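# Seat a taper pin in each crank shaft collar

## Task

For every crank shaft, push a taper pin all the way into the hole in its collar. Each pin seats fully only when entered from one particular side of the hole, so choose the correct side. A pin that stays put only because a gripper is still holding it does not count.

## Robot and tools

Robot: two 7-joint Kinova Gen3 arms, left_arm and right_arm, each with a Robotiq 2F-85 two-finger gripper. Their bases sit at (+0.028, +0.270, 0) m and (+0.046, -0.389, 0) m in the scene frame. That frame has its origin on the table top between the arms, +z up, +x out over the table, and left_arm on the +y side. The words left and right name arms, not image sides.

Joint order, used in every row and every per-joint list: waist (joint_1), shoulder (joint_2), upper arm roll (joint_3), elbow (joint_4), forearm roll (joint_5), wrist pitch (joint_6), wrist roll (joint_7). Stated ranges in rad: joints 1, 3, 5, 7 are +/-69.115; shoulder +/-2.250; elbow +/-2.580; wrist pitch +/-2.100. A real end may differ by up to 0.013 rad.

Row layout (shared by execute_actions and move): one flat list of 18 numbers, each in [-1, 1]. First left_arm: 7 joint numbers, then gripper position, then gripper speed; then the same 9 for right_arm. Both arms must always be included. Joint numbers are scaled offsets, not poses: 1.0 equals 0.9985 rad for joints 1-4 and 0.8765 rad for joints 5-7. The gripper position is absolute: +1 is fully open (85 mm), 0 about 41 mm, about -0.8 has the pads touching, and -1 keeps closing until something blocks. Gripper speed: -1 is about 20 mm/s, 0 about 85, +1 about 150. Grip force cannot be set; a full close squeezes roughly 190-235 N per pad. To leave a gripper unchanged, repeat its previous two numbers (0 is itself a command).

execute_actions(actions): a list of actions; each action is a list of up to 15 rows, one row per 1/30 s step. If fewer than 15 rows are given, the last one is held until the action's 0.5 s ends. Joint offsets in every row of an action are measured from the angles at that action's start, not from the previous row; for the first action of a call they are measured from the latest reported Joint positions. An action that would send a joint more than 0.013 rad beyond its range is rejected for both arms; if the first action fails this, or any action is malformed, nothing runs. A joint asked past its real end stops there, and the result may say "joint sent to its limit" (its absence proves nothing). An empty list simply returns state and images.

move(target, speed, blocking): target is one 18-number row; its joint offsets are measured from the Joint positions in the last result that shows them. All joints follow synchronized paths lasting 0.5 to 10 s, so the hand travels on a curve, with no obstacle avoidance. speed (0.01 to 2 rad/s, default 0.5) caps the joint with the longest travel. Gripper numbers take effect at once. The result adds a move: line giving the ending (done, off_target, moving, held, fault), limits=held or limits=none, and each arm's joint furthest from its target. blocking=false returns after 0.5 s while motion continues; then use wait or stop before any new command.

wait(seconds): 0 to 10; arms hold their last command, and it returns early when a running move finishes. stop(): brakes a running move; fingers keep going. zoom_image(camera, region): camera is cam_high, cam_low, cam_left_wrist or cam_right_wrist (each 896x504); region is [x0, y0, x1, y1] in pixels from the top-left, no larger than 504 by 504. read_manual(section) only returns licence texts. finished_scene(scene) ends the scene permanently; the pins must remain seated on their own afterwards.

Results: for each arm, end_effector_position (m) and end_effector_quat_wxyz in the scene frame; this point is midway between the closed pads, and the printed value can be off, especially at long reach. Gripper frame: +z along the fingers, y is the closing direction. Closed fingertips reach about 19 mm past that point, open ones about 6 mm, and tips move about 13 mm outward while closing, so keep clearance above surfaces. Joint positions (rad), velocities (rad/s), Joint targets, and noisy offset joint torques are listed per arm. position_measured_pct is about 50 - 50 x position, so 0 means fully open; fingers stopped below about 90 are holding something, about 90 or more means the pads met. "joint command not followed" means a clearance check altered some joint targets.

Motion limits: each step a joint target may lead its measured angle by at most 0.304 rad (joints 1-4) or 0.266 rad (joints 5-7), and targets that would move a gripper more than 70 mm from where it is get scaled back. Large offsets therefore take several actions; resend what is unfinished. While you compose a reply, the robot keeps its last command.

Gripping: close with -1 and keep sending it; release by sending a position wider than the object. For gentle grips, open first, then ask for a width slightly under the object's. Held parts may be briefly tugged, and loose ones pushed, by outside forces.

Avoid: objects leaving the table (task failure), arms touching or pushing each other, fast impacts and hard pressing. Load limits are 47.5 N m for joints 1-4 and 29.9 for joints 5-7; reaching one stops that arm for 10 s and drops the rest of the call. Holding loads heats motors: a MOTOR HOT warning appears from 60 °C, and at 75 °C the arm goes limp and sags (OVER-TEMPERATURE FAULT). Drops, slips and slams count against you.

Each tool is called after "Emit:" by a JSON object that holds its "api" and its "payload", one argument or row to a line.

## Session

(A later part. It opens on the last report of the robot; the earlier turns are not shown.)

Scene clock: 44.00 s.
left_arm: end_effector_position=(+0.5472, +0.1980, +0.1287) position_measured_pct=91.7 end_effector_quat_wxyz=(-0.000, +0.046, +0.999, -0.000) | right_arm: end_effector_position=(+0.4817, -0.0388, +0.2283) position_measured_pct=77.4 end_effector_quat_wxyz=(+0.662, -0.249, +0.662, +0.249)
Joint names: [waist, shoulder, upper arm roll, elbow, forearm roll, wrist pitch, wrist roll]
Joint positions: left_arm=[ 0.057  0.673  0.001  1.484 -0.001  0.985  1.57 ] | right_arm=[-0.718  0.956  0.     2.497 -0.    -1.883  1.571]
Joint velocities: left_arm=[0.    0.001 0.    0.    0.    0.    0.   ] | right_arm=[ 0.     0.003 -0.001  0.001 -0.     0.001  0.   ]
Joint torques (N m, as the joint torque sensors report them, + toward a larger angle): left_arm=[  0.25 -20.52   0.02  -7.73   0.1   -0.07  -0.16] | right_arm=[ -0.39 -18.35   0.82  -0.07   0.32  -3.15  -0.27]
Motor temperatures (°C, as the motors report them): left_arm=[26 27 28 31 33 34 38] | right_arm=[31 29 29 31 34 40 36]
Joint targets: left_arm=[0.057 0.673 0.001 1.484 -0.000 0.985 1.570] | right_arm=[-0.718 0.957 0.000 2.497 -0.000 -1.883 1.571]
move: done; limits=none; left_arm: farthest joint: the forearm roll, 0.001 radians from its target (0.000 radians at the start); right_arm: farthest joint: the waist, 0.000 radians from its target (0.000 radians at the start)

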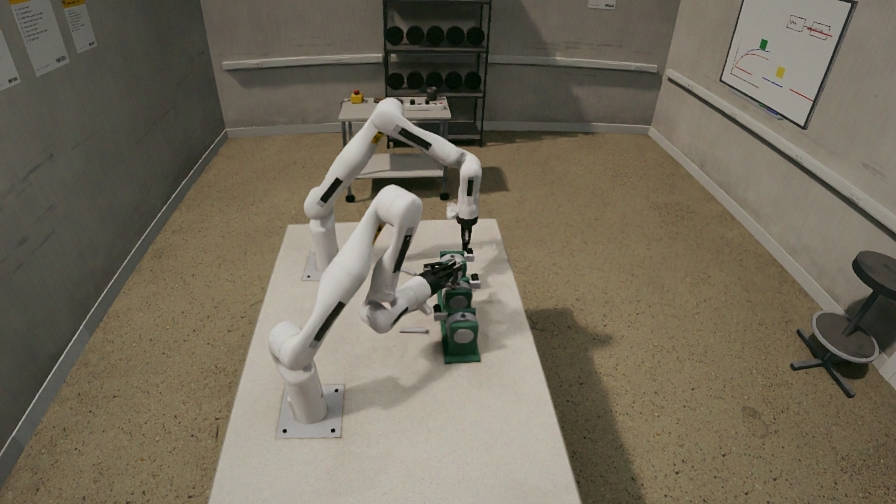

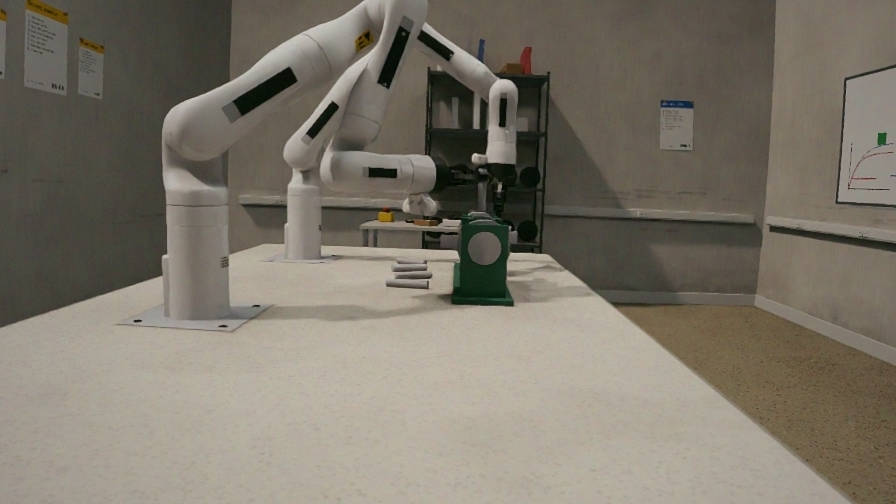

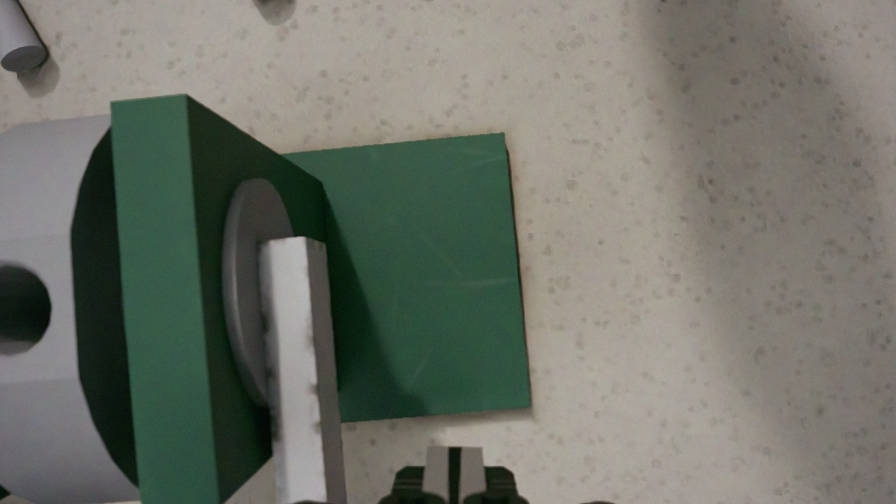

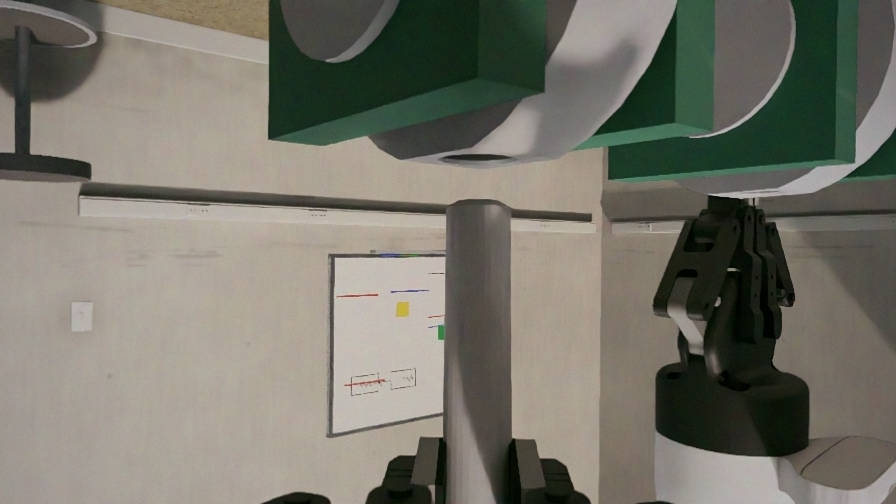

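Emit:
{"api": "zoom_image", "payload": {
  "camera": "cam_low",
  "region": [455,185,525,255]
}}

Emit:
{"api": "zoom_image", "payload": {
  "camera": "cam_right_wrist",
  "region": [420,130,540,230]
}}

Emit:
{"api": "zoom_image", "payload": {
  "camera": "cam_high",
  "region": [425,230,495,300]
}}

Region (455, 185, 525, 255) of cam_low's 896x504 image, scaled by 7.200, with more detail than that image has.

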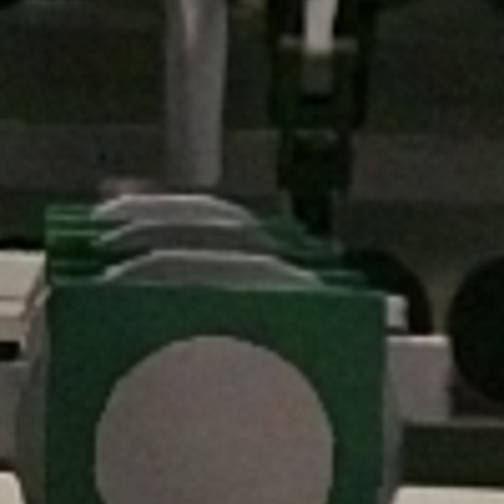

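Region (420, 130, 540, 230) of cam_right_wrist's 896x504 image, scaled by 4.200.

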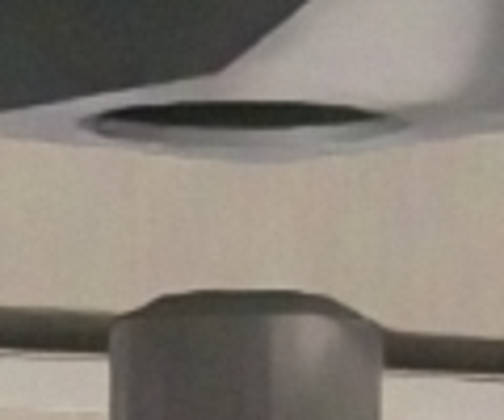

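Region (425, 230, 495, 300) of cam_high's 896x504 image, scaled by 7.200, with more detail than that image has.

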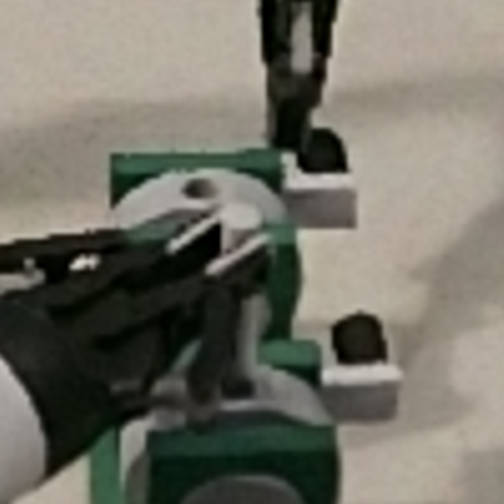

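Emit:
{"api": "move", "payload": {
  "target": [0.0444,-0.3377,0,0.6756,0,-0.3854,-0.518,-1,1, 0,0.1402,0,-0.0323,0,-0.122,0,-1,0.5],
  "speed": 0.3
}}

Scene clock: 54.97 s.
left_arm: end_effector_position=(+0.3494, +0.2013, +0.1199) position_measured_pct=91.7 end_effector_quat_wxyz=(-0.000, +0.291, +0.957, -0.000) | right_arm: end_effector_position=(+0.4815, -0.0393, +0.1910) position_measured_pct=77.4 end_effector_quat_wxyz=(+0.663, -0.249, +0.661, +0.249)
Joint names: [waist, shoulder, upper arm roll, elbow, forearm roll, wrist pitch, wrist roll]
Joint positions: left_arm=[ 0.102  0.336  0.001  2.159 -0.001  0.648  1.116] | right_arm=[-0.718  1.095  0.     2.463 -0.001 -1.991  1.571]
Joint velocities: left_arm=[ 0.    -0.003 -0.001  0.    -0.    -0.001  0.   ] | right_arm=[ 0.    -0.001  0.001 -0.003  0.     0.    -0.   ]
Joint torques (N m, as the joint torque sensors report them, + toward a larger angle): left_arm=[ -0.09 -12.01   0.04  -5.43   0.09  -0.24  -0.08] | right_arm=[ -0.6  -17.14   0.21   2.65  -0.05  -2.66  -0.13]
Motor temperatures (°C, as the motors report them): left_arm=[26 27 28 31 33 34 38] | right_arm=[31 29 29 31 34 40 36]
Joint targets: left_arm=[0.102 0.336 0.001 2.159 -0.001 0.648 1.116] | right_arm=[-0.718 1.096 0.000 2.465 -0.000 -1.990 1.571]
move: done; limits=none; left_arm: farthest joint: the waist, 0.000 radians from its target (0.044 radians at the start); right_arm: farthest joint: the elbow, 0.002 radians from its target (0.033 radians at the start)

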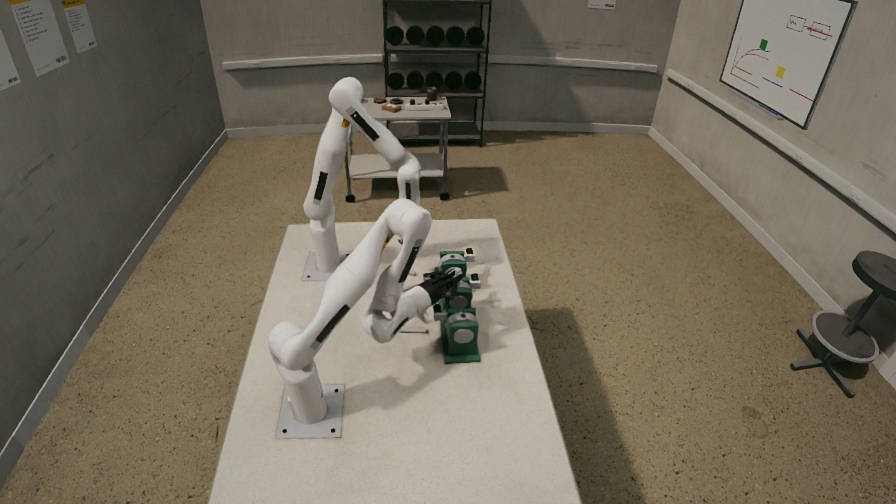

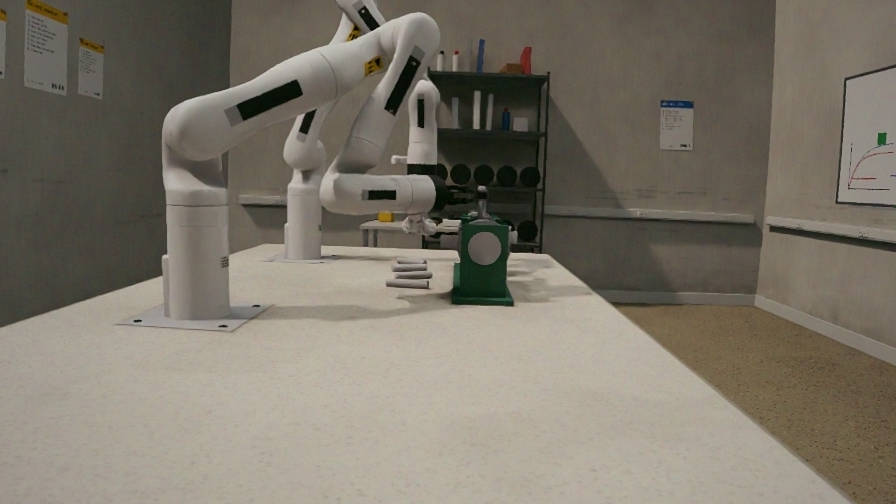

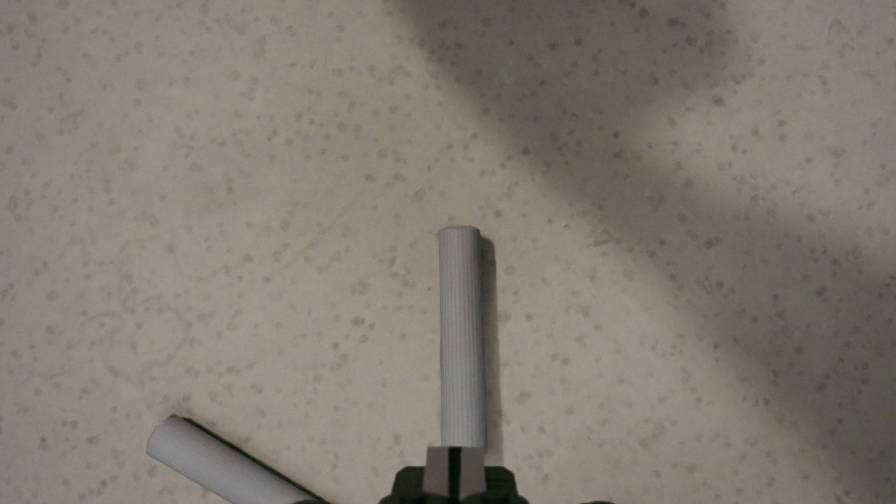

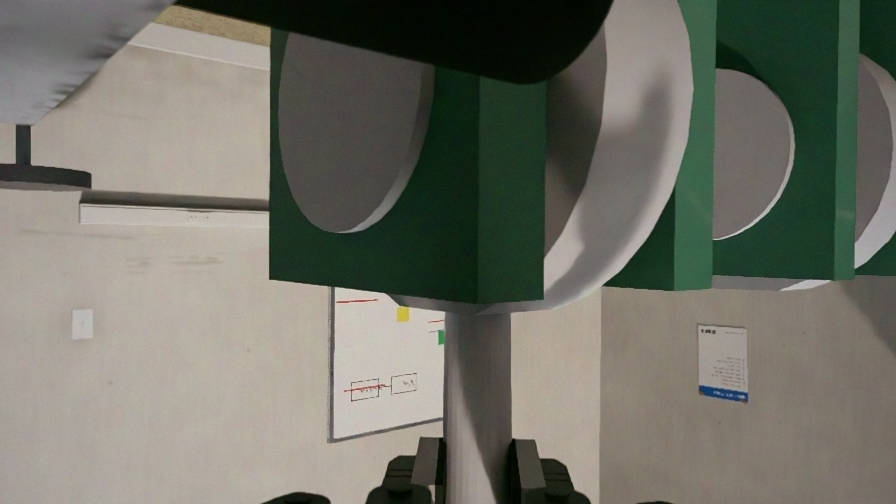

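Emit:
{"api": "move", "payload": {
  "target": [-0.0063,0.2583,0,0.0873,0,-0.3953,0.01,0,1, 0,0,0,0,0,0,0,-0.3,0.5],
  "speed": 0.4
}}

Scene clock: 56.80 s.
left_arm: end_effector_position=(+0.3510, +0.2031, +0.0222) position_measured_pct=50.0 end_effector_quat_wxyz=(+0.001, +0.283, +0.959, -0.000) | right_arm: end_effector_position=(+0.4815, -0.0393, +0.1910) position_measured_pct=65.1 end_effector_quat_wxyz=(+0.663, -0.249, +0.661, +0.249)
Joint names: [waist, shoulder, upper arm roll, elbow, forearm roll, wrist pitch, wrist roll]
Joint positions: left_arm=[ 0.095  0.594  0.001  2.246 -0.001  0.301  1.125] | right_arm=[-0.718  1.095  0.     2.463 -0.001 -1.991  1.571]
Joint velocities: left_arm=[-0.001  0.003  0.002 -0.     0.     0.    -0.   ] | right_arm=[ 0.    -0.001 -0.     0.001  0.     0.001  0.   ]
Joint torques (N m, as the joint torque sensors report them, + toward a larger angle): left_arm=[ -0.74 -14.87   0.23  -2.86  -0.24  -0.08   0.03] | right_arm=[ -0.16 -17.73   0.53   1.16   0.03  -2.55  -0.16]
Motor temperatures (°C, as the motors report them): left_arm=[26 27 28 31 33 34 38] | right_arm=[31 29 29 31 34 40 36]
Joint targets: left_arm=[0.095 0.594 0.001 2.246 -0.001 0.301 1.125] | right_arm=[-0.718 1.095 0.000 2.463 -0.001 -1.991 1.571]
move: done; limits=none; left_arm: farthest joint: the waist, 0.000 radians from its target (0.006 radians at the start); right_arm: farthest joint: the waist, 0.000 radians from its target (0.000 radians at the start)

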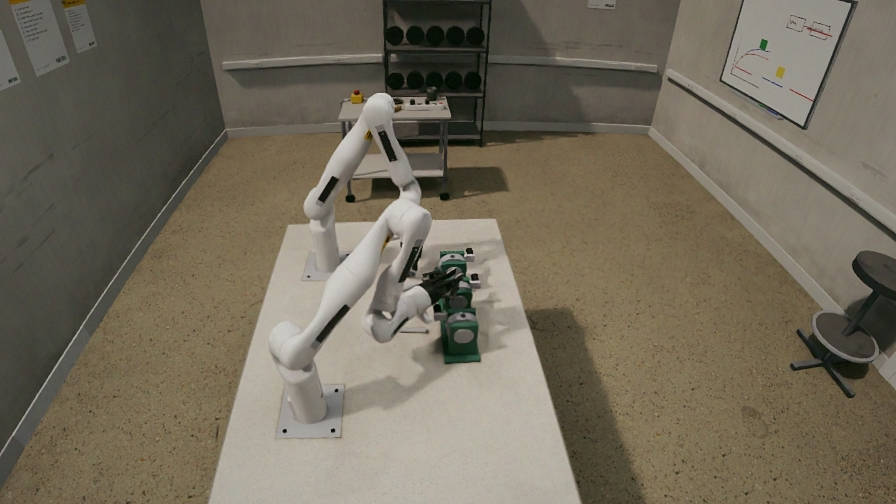

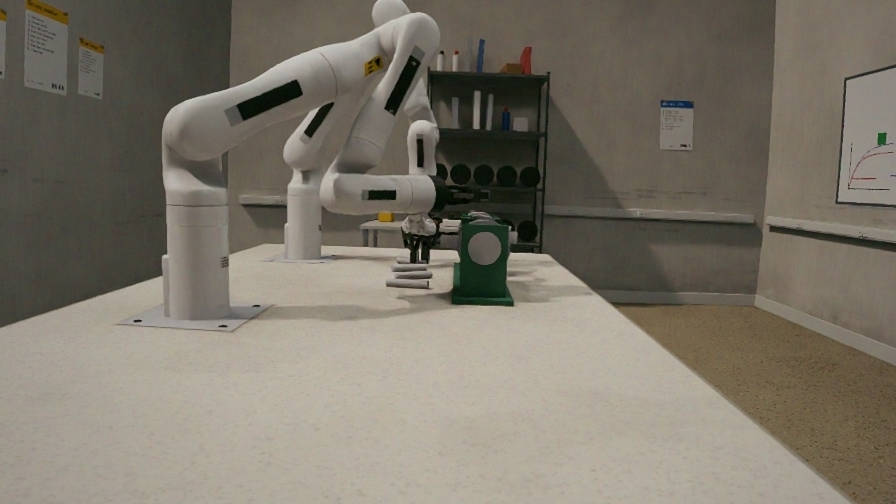

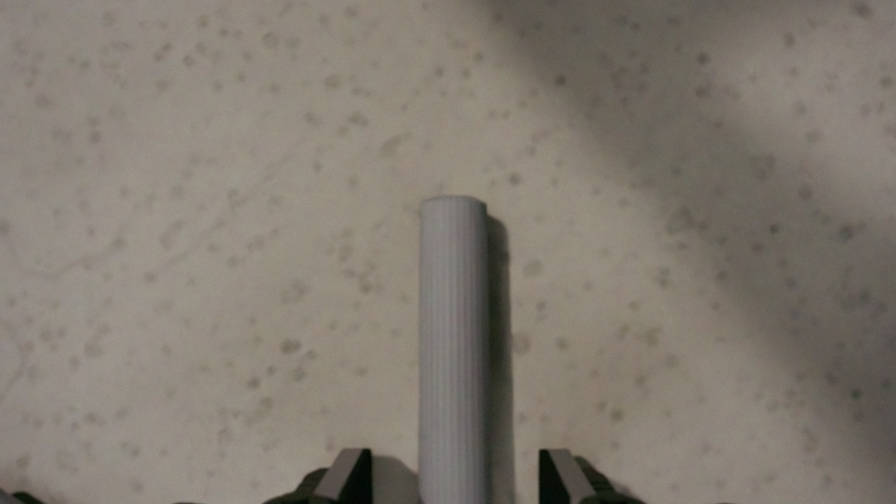

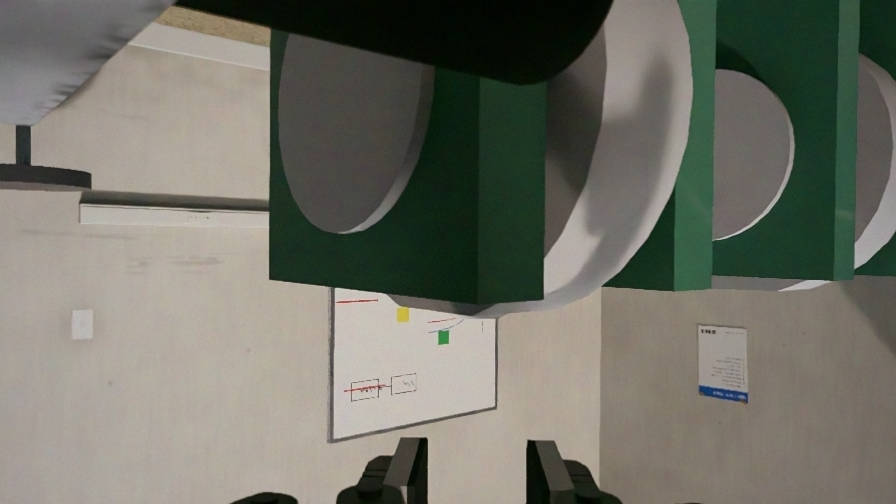

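Emit:
{"api": "move", "payload": {
  "target": [0,0,0,0,0,0,0,-1,0.5, 0,-0.4457,0,-0.063,0,0.788,0,0,0.5],
  "speed": 0.9
}}

Emit:
{"api": "move", "payload": {
  "target": [-0.1,-0.3,0,-0.09,0,0.4,0.2,-1,0.5, -0.13,-0.3,0,-0.25,0,0.913,-0.2,0,0.5],
  "speed": 0.9
}}

Emit:
{"api": "move", "payload": {
  "target": [-0.5,-0.144,0,-0.1,0,-0.52,0.309,-1,0.5, -0.101,-0.05,0,-0.25,0,0.913,-0.2,0,0.5],
  "speed": 0.9
}}

Emit:
{"api": "move", "payload": {
  "target": [0,0.2,0,0.144,0,-0.9,0,-1,0.5, 0,0.3827,0,-0.402,0,0.7535,-0.2047,0,0.5],
  "speed": 0.9
}}

Scene clock: 59.60 s.
left_arm: end_effector_position=(+0.3510, +0.2031, +0.0225) position_measured_pct=77.0 end_effector_quat_wxyz=(+0.001, +0.283, +0.959, -0.000) | right_arm: end_effector_position=(+0.5052, -0.0186, +0.2509) position_measured_pct=50.0 end_effector_quat_wxyz=(+0.600, -0.270, +0.719, +0.226)
Joint names: [waist, shoulder, upper arm roll, elbow, forearm roll, wrist pitch, wrist roll]
Joint positions: left_arm=[ 0.095  0.593  0.001  2.246 -0.     0.302  1.125] | right_arm=[-0.718  0.65   0.     2.4   -0.001 -1.3    1.571]
Joint velocities: left_arm=[-0.    -0.001 -0.001 -0.     0.    -0.001 -0.   ] | right_arm=[-0.    -0.001  0.    -0.     0.     0.     0.   ]
Joint torques (N m, as the joint torque sensors report them, + toward a larger angle): left_arm=[ -0.08 -13.6    0.23  -3.13   0.03  -0.34  -0.12] | right_arm=[ -0.06 -17.11   0.79  -3.72   0.16  -2.52   0.04]
Motor temperatures (°C, as the motors report them): left_arm=[26 27 28 31 33 34 38] | right_arm=[31 29 29 31 34 40 36]
Joint targets: left_arm=[0.095 0.594 0.001 2.246 -0.001 0.301 1.125] | right_arm=[-0.718 0.650 0.000 2.400 -0.001 -1.300 1.571]
move: done; limits=none; left_arm: farthest joint: the shoulder, 0.001 radians from its target (0.000 radians at the start); right_arm: farthest joint: the waist, 0.000 radians from its target (0.000 radians at the start)

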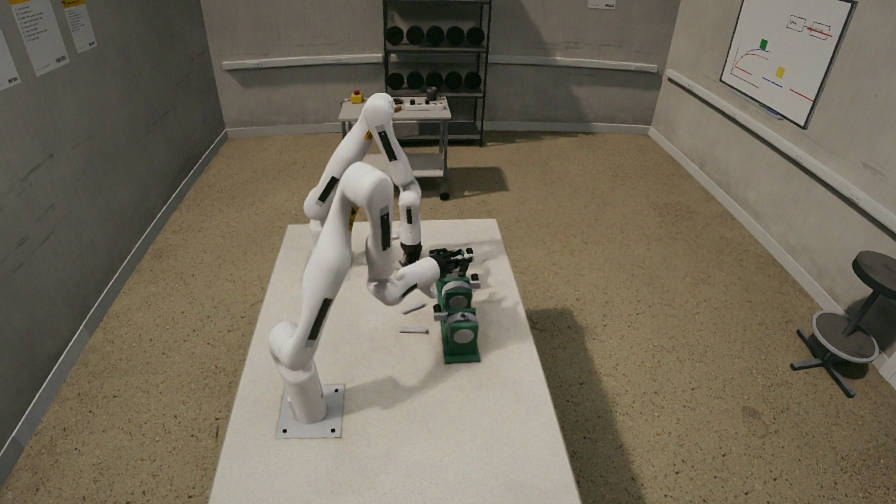

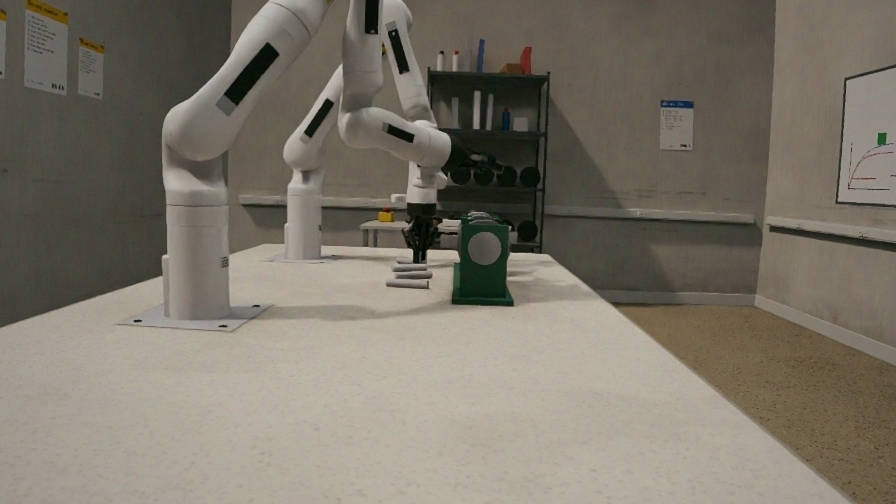

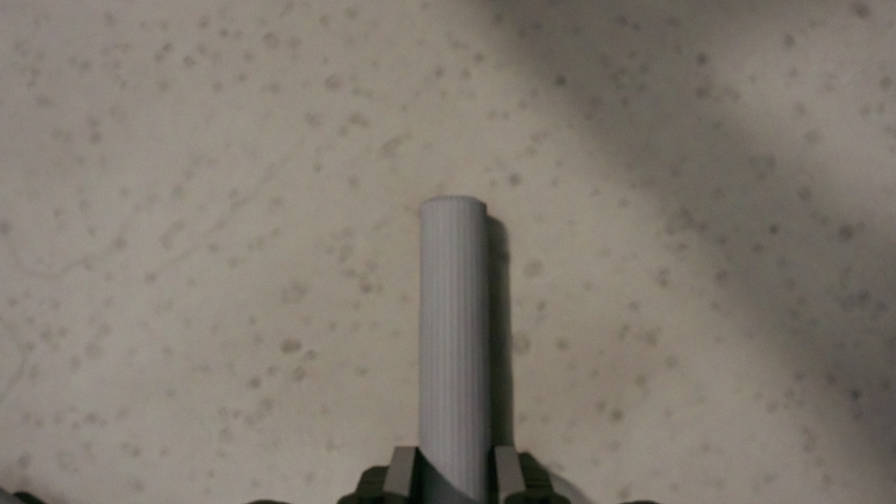

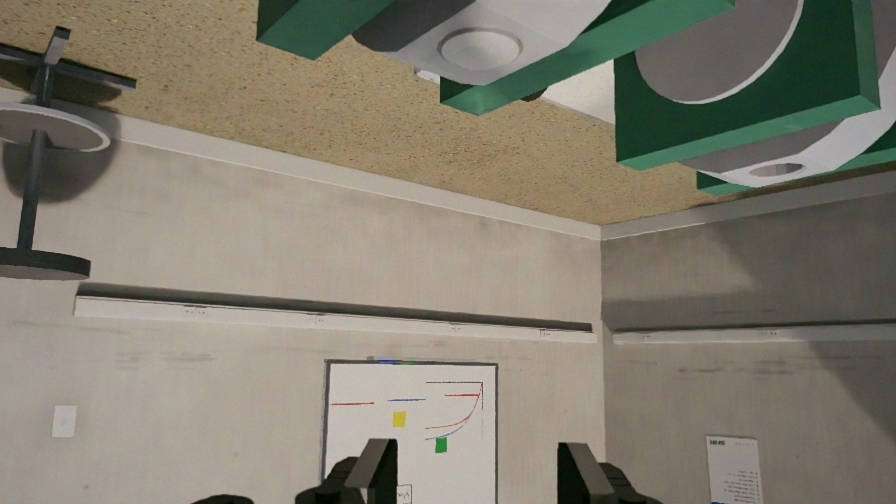

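Scene clock: 61.07 s.
left_arm: end_effector_position=(+0.3615, +0.2356, +0.1345) position_measured_pct=77.0 end_effector_quat_wxyz=(+0.020, +0.149, +0.989, +0.002) | right_arm: end_effector_position=(+0.4703, +0.0571, +0.2977) position_measured_pct=50.0 end_effector_quat_wxyz=(+0.470, -0.278, +0.795, +0.265)
Joint names: [waist, shoulder, upper arm roll, elbow, forearm roll, wrist pitch, wrist roll]
Joint positions: left_arm=[-0.004  0.293  0.001  2.156 -0.     0.652  1.301] | right_arm=[-0.847  0.351  0.     2.151 -0.001 -0.5    1.395]
Joint velocities: left_arm=[-0.002 -0.003 -0.002 -0.    -0.    -0.     0.   ] | right_arm=[-0.001 -0.002  0.001 -0.    -0.    -0.001 -0.   ]
Joint torques (N m, as the joint torque sensors report them, + toward a larger angle): left_arm=[ -0.59 -13.26  -0.13  -6.39  -0.26  -0.02  -0.25] | right_arm=[ -0.08 -15.74   0.19  -7.73   0.12  -2.36  -0.13]
Motor temperatures (°C, as the motors report them): left_arm=[26 27 28 31 33 34 38] | right_arm=[31 29 29 31 34 40 36]
Joint targets: left_arm=[-0.005 0.293 0.001 2.156 -0.000 0.652 1.301] | right_arm=[-0.847 0.351 0.000 2.151 -0.001 -0.500 1.395]
move: done; limits=none; left_arm: farthest joint: the waist, 0.000 radians from its target (0.100 radians at the start); right_arm: farthest joint: the waist, 0.001 radians from its target (0.130 radians at the start)

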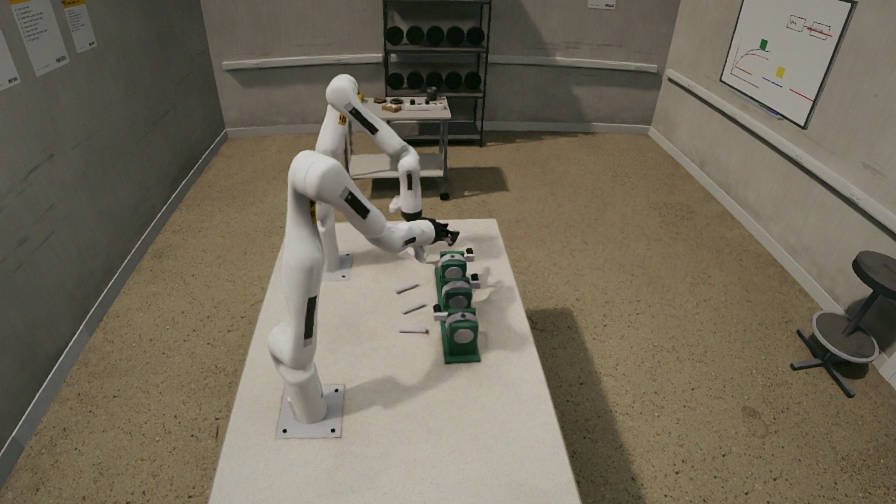

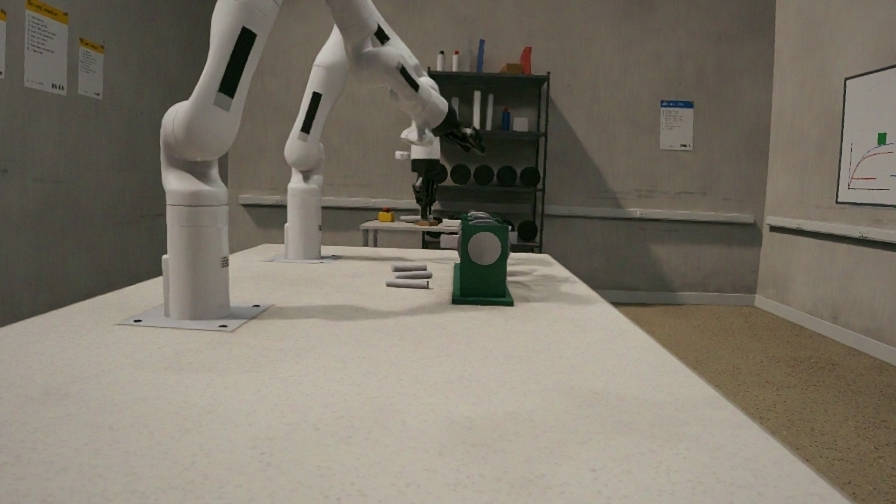

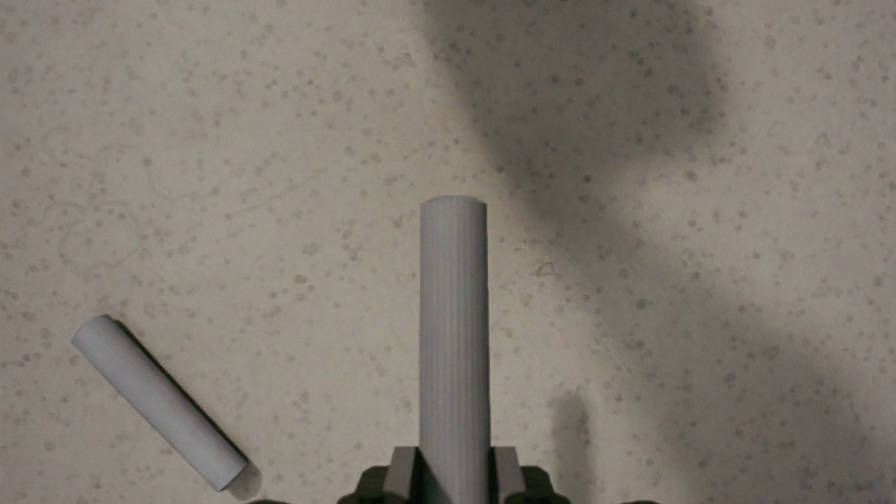

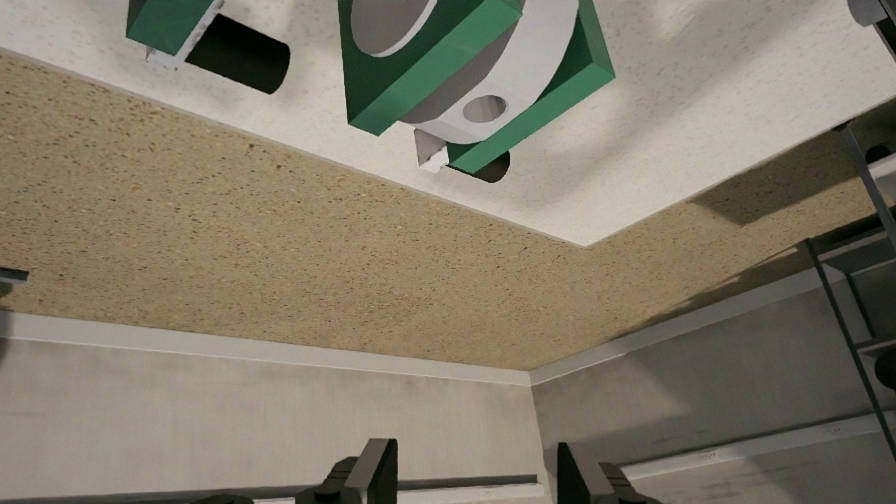

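Scene clock: 62.60 s.
left_arm: end_effector_position=(+0.5075, +0.4859, +0.2843) position_measured_pct=77.0 end_effector_quat_wxyz=(+0.351, -0.217, +0.907, +0.084) | right_arm: end_effector_position=(+0.3936, +0.0561, +0.2512) position_measured_pct=50.0 end_effector_quat_wxyz=(+0.250, -0.280, +0.907, +0.190)
Joint names: [waist, shoulder, upper arm roll, elbow, forearm roll, wrist pitch, wrist roll]
Joint positions: left_arm=[-0.503  0.15   0.001  2.056 -0.     0.196  1.571] | right_arm=[-0.948  0.301  0.     1.901 -0.001  0.3    1.22 ]
Joint velocities: left_arm=[-0.003 -0.001  0.001 -0.    -0.     0.    -0.   ] | right_arm=[-0.001 -0.002  0.     0.002  0.     0.     0.   ]
Joint torques (N m, as the joint torque sensors report them, + toward a larger angle): left_arm=[  0.09 -13.41  -0.65 -10.21   0.26  -2.33  -0.14] | right_arm=[ -0.53 -15.59   0.17  -8.43   0.13  -1.56  -0.12]
Motor temperatures (°C, as the motors report them): left_arm=[26 27 28 31 33 34 38] | right_arm=[31 29 29 31 34 40 36]
Joint targets: left_arm=[-0.504 0.149 0.001 2.056 -0.000 0.196 1.571] | right_arm=[-0.948 0.301 0.000 1.901 -0.001 0.300 1.220]
move: done; limits=none; left_arm: farthest joint: the waist, 0.000 radians from its target (0.499 radians at the start); right_arm: farthest joint: the waist, 0.000 radians from its target (0.101 radians at the start)

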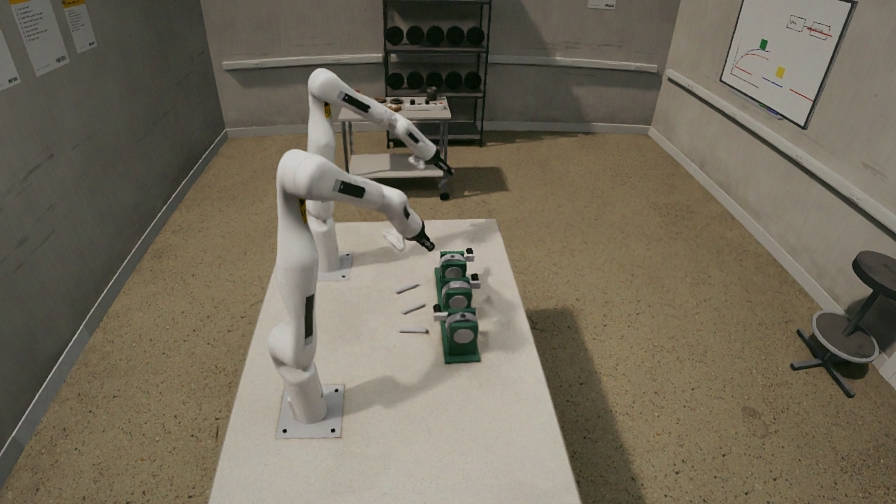

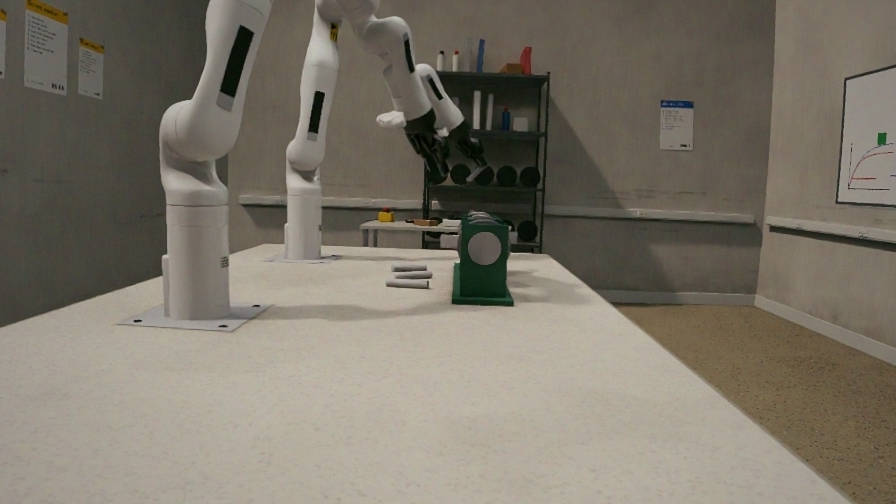

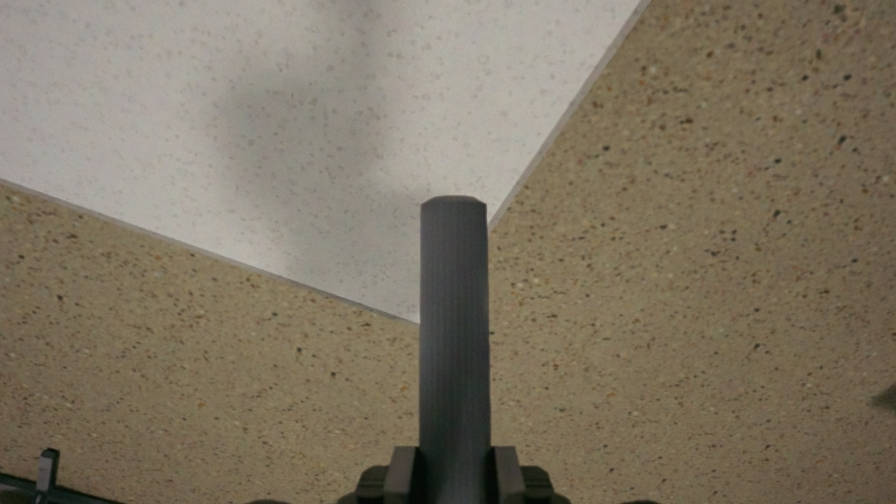

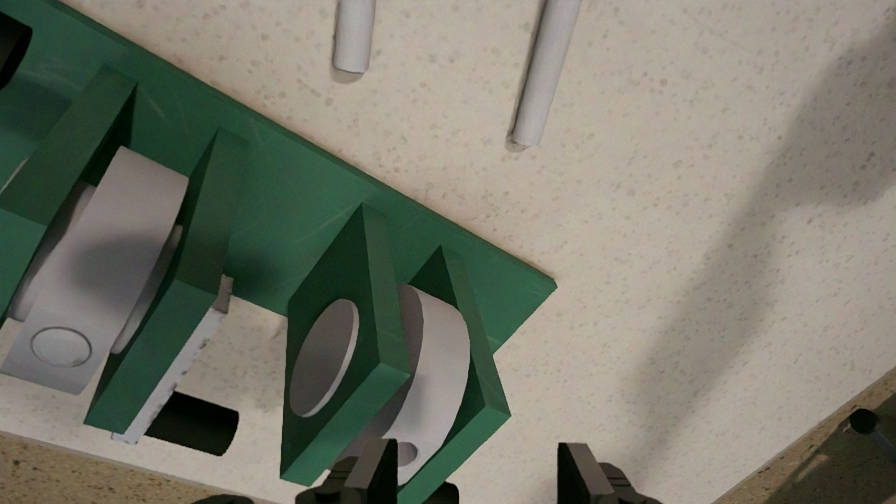

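Scene clock: 64.07 s.
left_arm: end_effector_position=(+0.5809, +0.5231, +0.3022) position_measured_pct=77.0 end_effector_quat_wxyz=(+0.543, -0.193, +0.807, +0.130) | right_arm: end_effector_position=(+0.3691, +0.0220, +0.1193) position_measured_pct=50.0 end_effector_quat_wxyz=(-0.001, -0.209, +0.978, -0.001)
Joint names: [waist, shoulder, upper arm roll, elbow, forearm roll, wrist pitch, wrist roll]
Joint positions: left_arm=[-0.503  0.349  0.001  2.2   -0.    -0.593  1.571] | right_arm=[-0.948  0.683  0.     1.5   -0.001  0.961  1.041]
Joint velocities: left_arm=[-0.001  0.001  0.001 -0.001  0.    -0.001 -0.   ] | right_arm=[-0.     0.    -0.001 -0.001 -0.     0.     0.   ]
Joint torques (N m, as the joint torque sensors report them, + toward a larger angle): left_arm=[ -0.82 -15.91   0.03  -8.77   0.13  -3.43  -0.25] | right_arm=[ -0.19 -21.16   0.23  -7.02  -0.04   0.11   0.22]
Motor temperatures (°C, as the motors report them): left_arm=[26 27 28 31 33 34 38] | right_arm=[31 29 29 31 34 40 36]
Joint targets: left_arm=[-0.503 0.349 0.001 2.200 -0.000 -0.593 1.571] | right_arm=[-0.948 0.683 0.000 1.500 -0.001 0.961 1.041]
move: done; limits=none; left_arm: farthest joint: the shoulder, 0.001 radians from its target (0.200 radians at the start); right_arm: farthest joint: the waist, 0.000 radians from its target (0.000 radians at the start)

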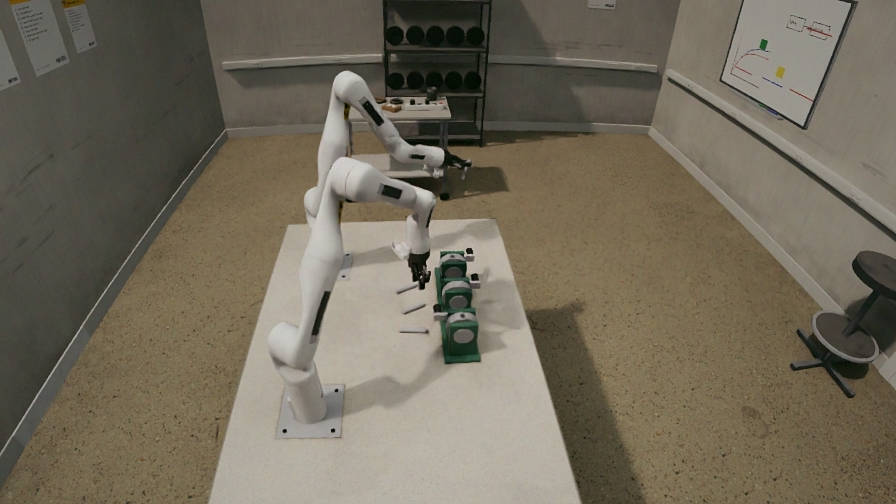

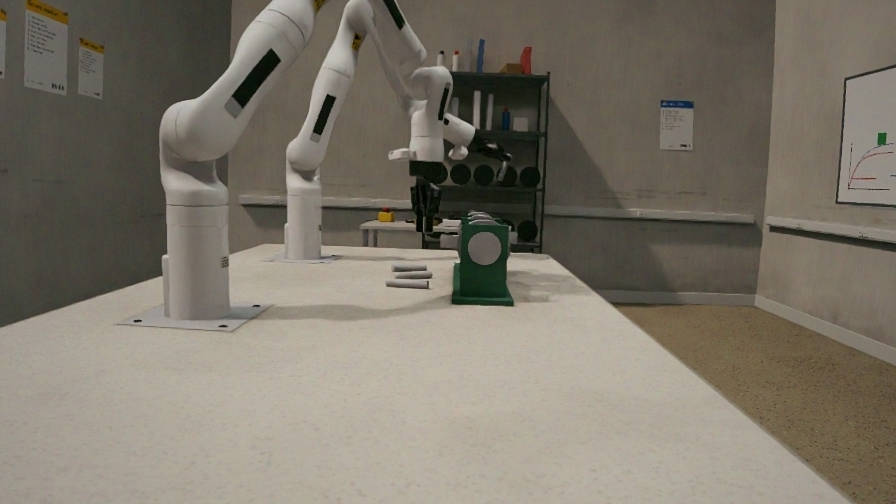

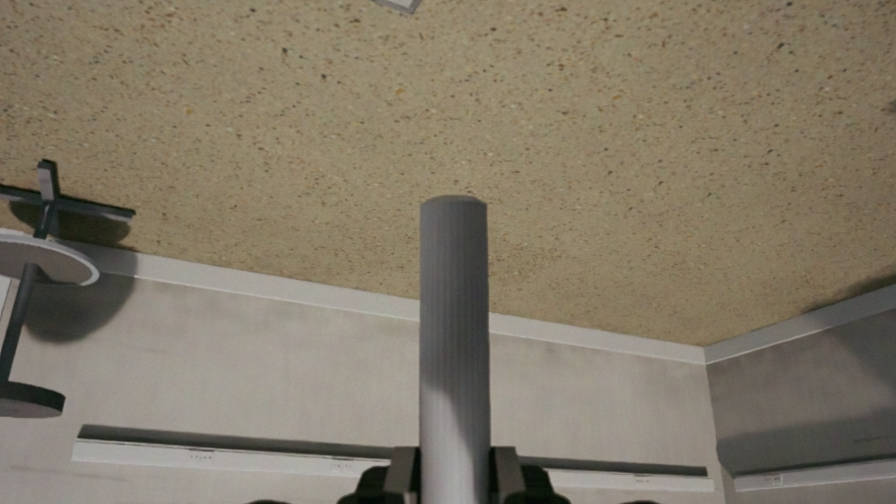

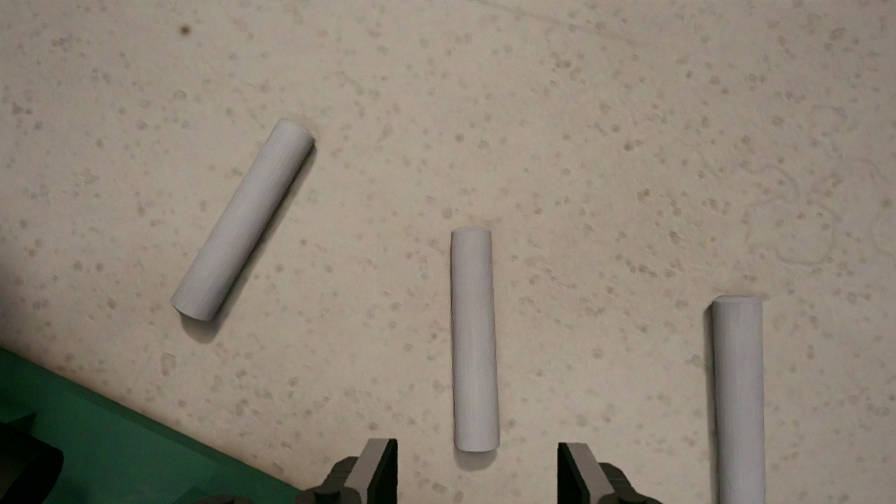

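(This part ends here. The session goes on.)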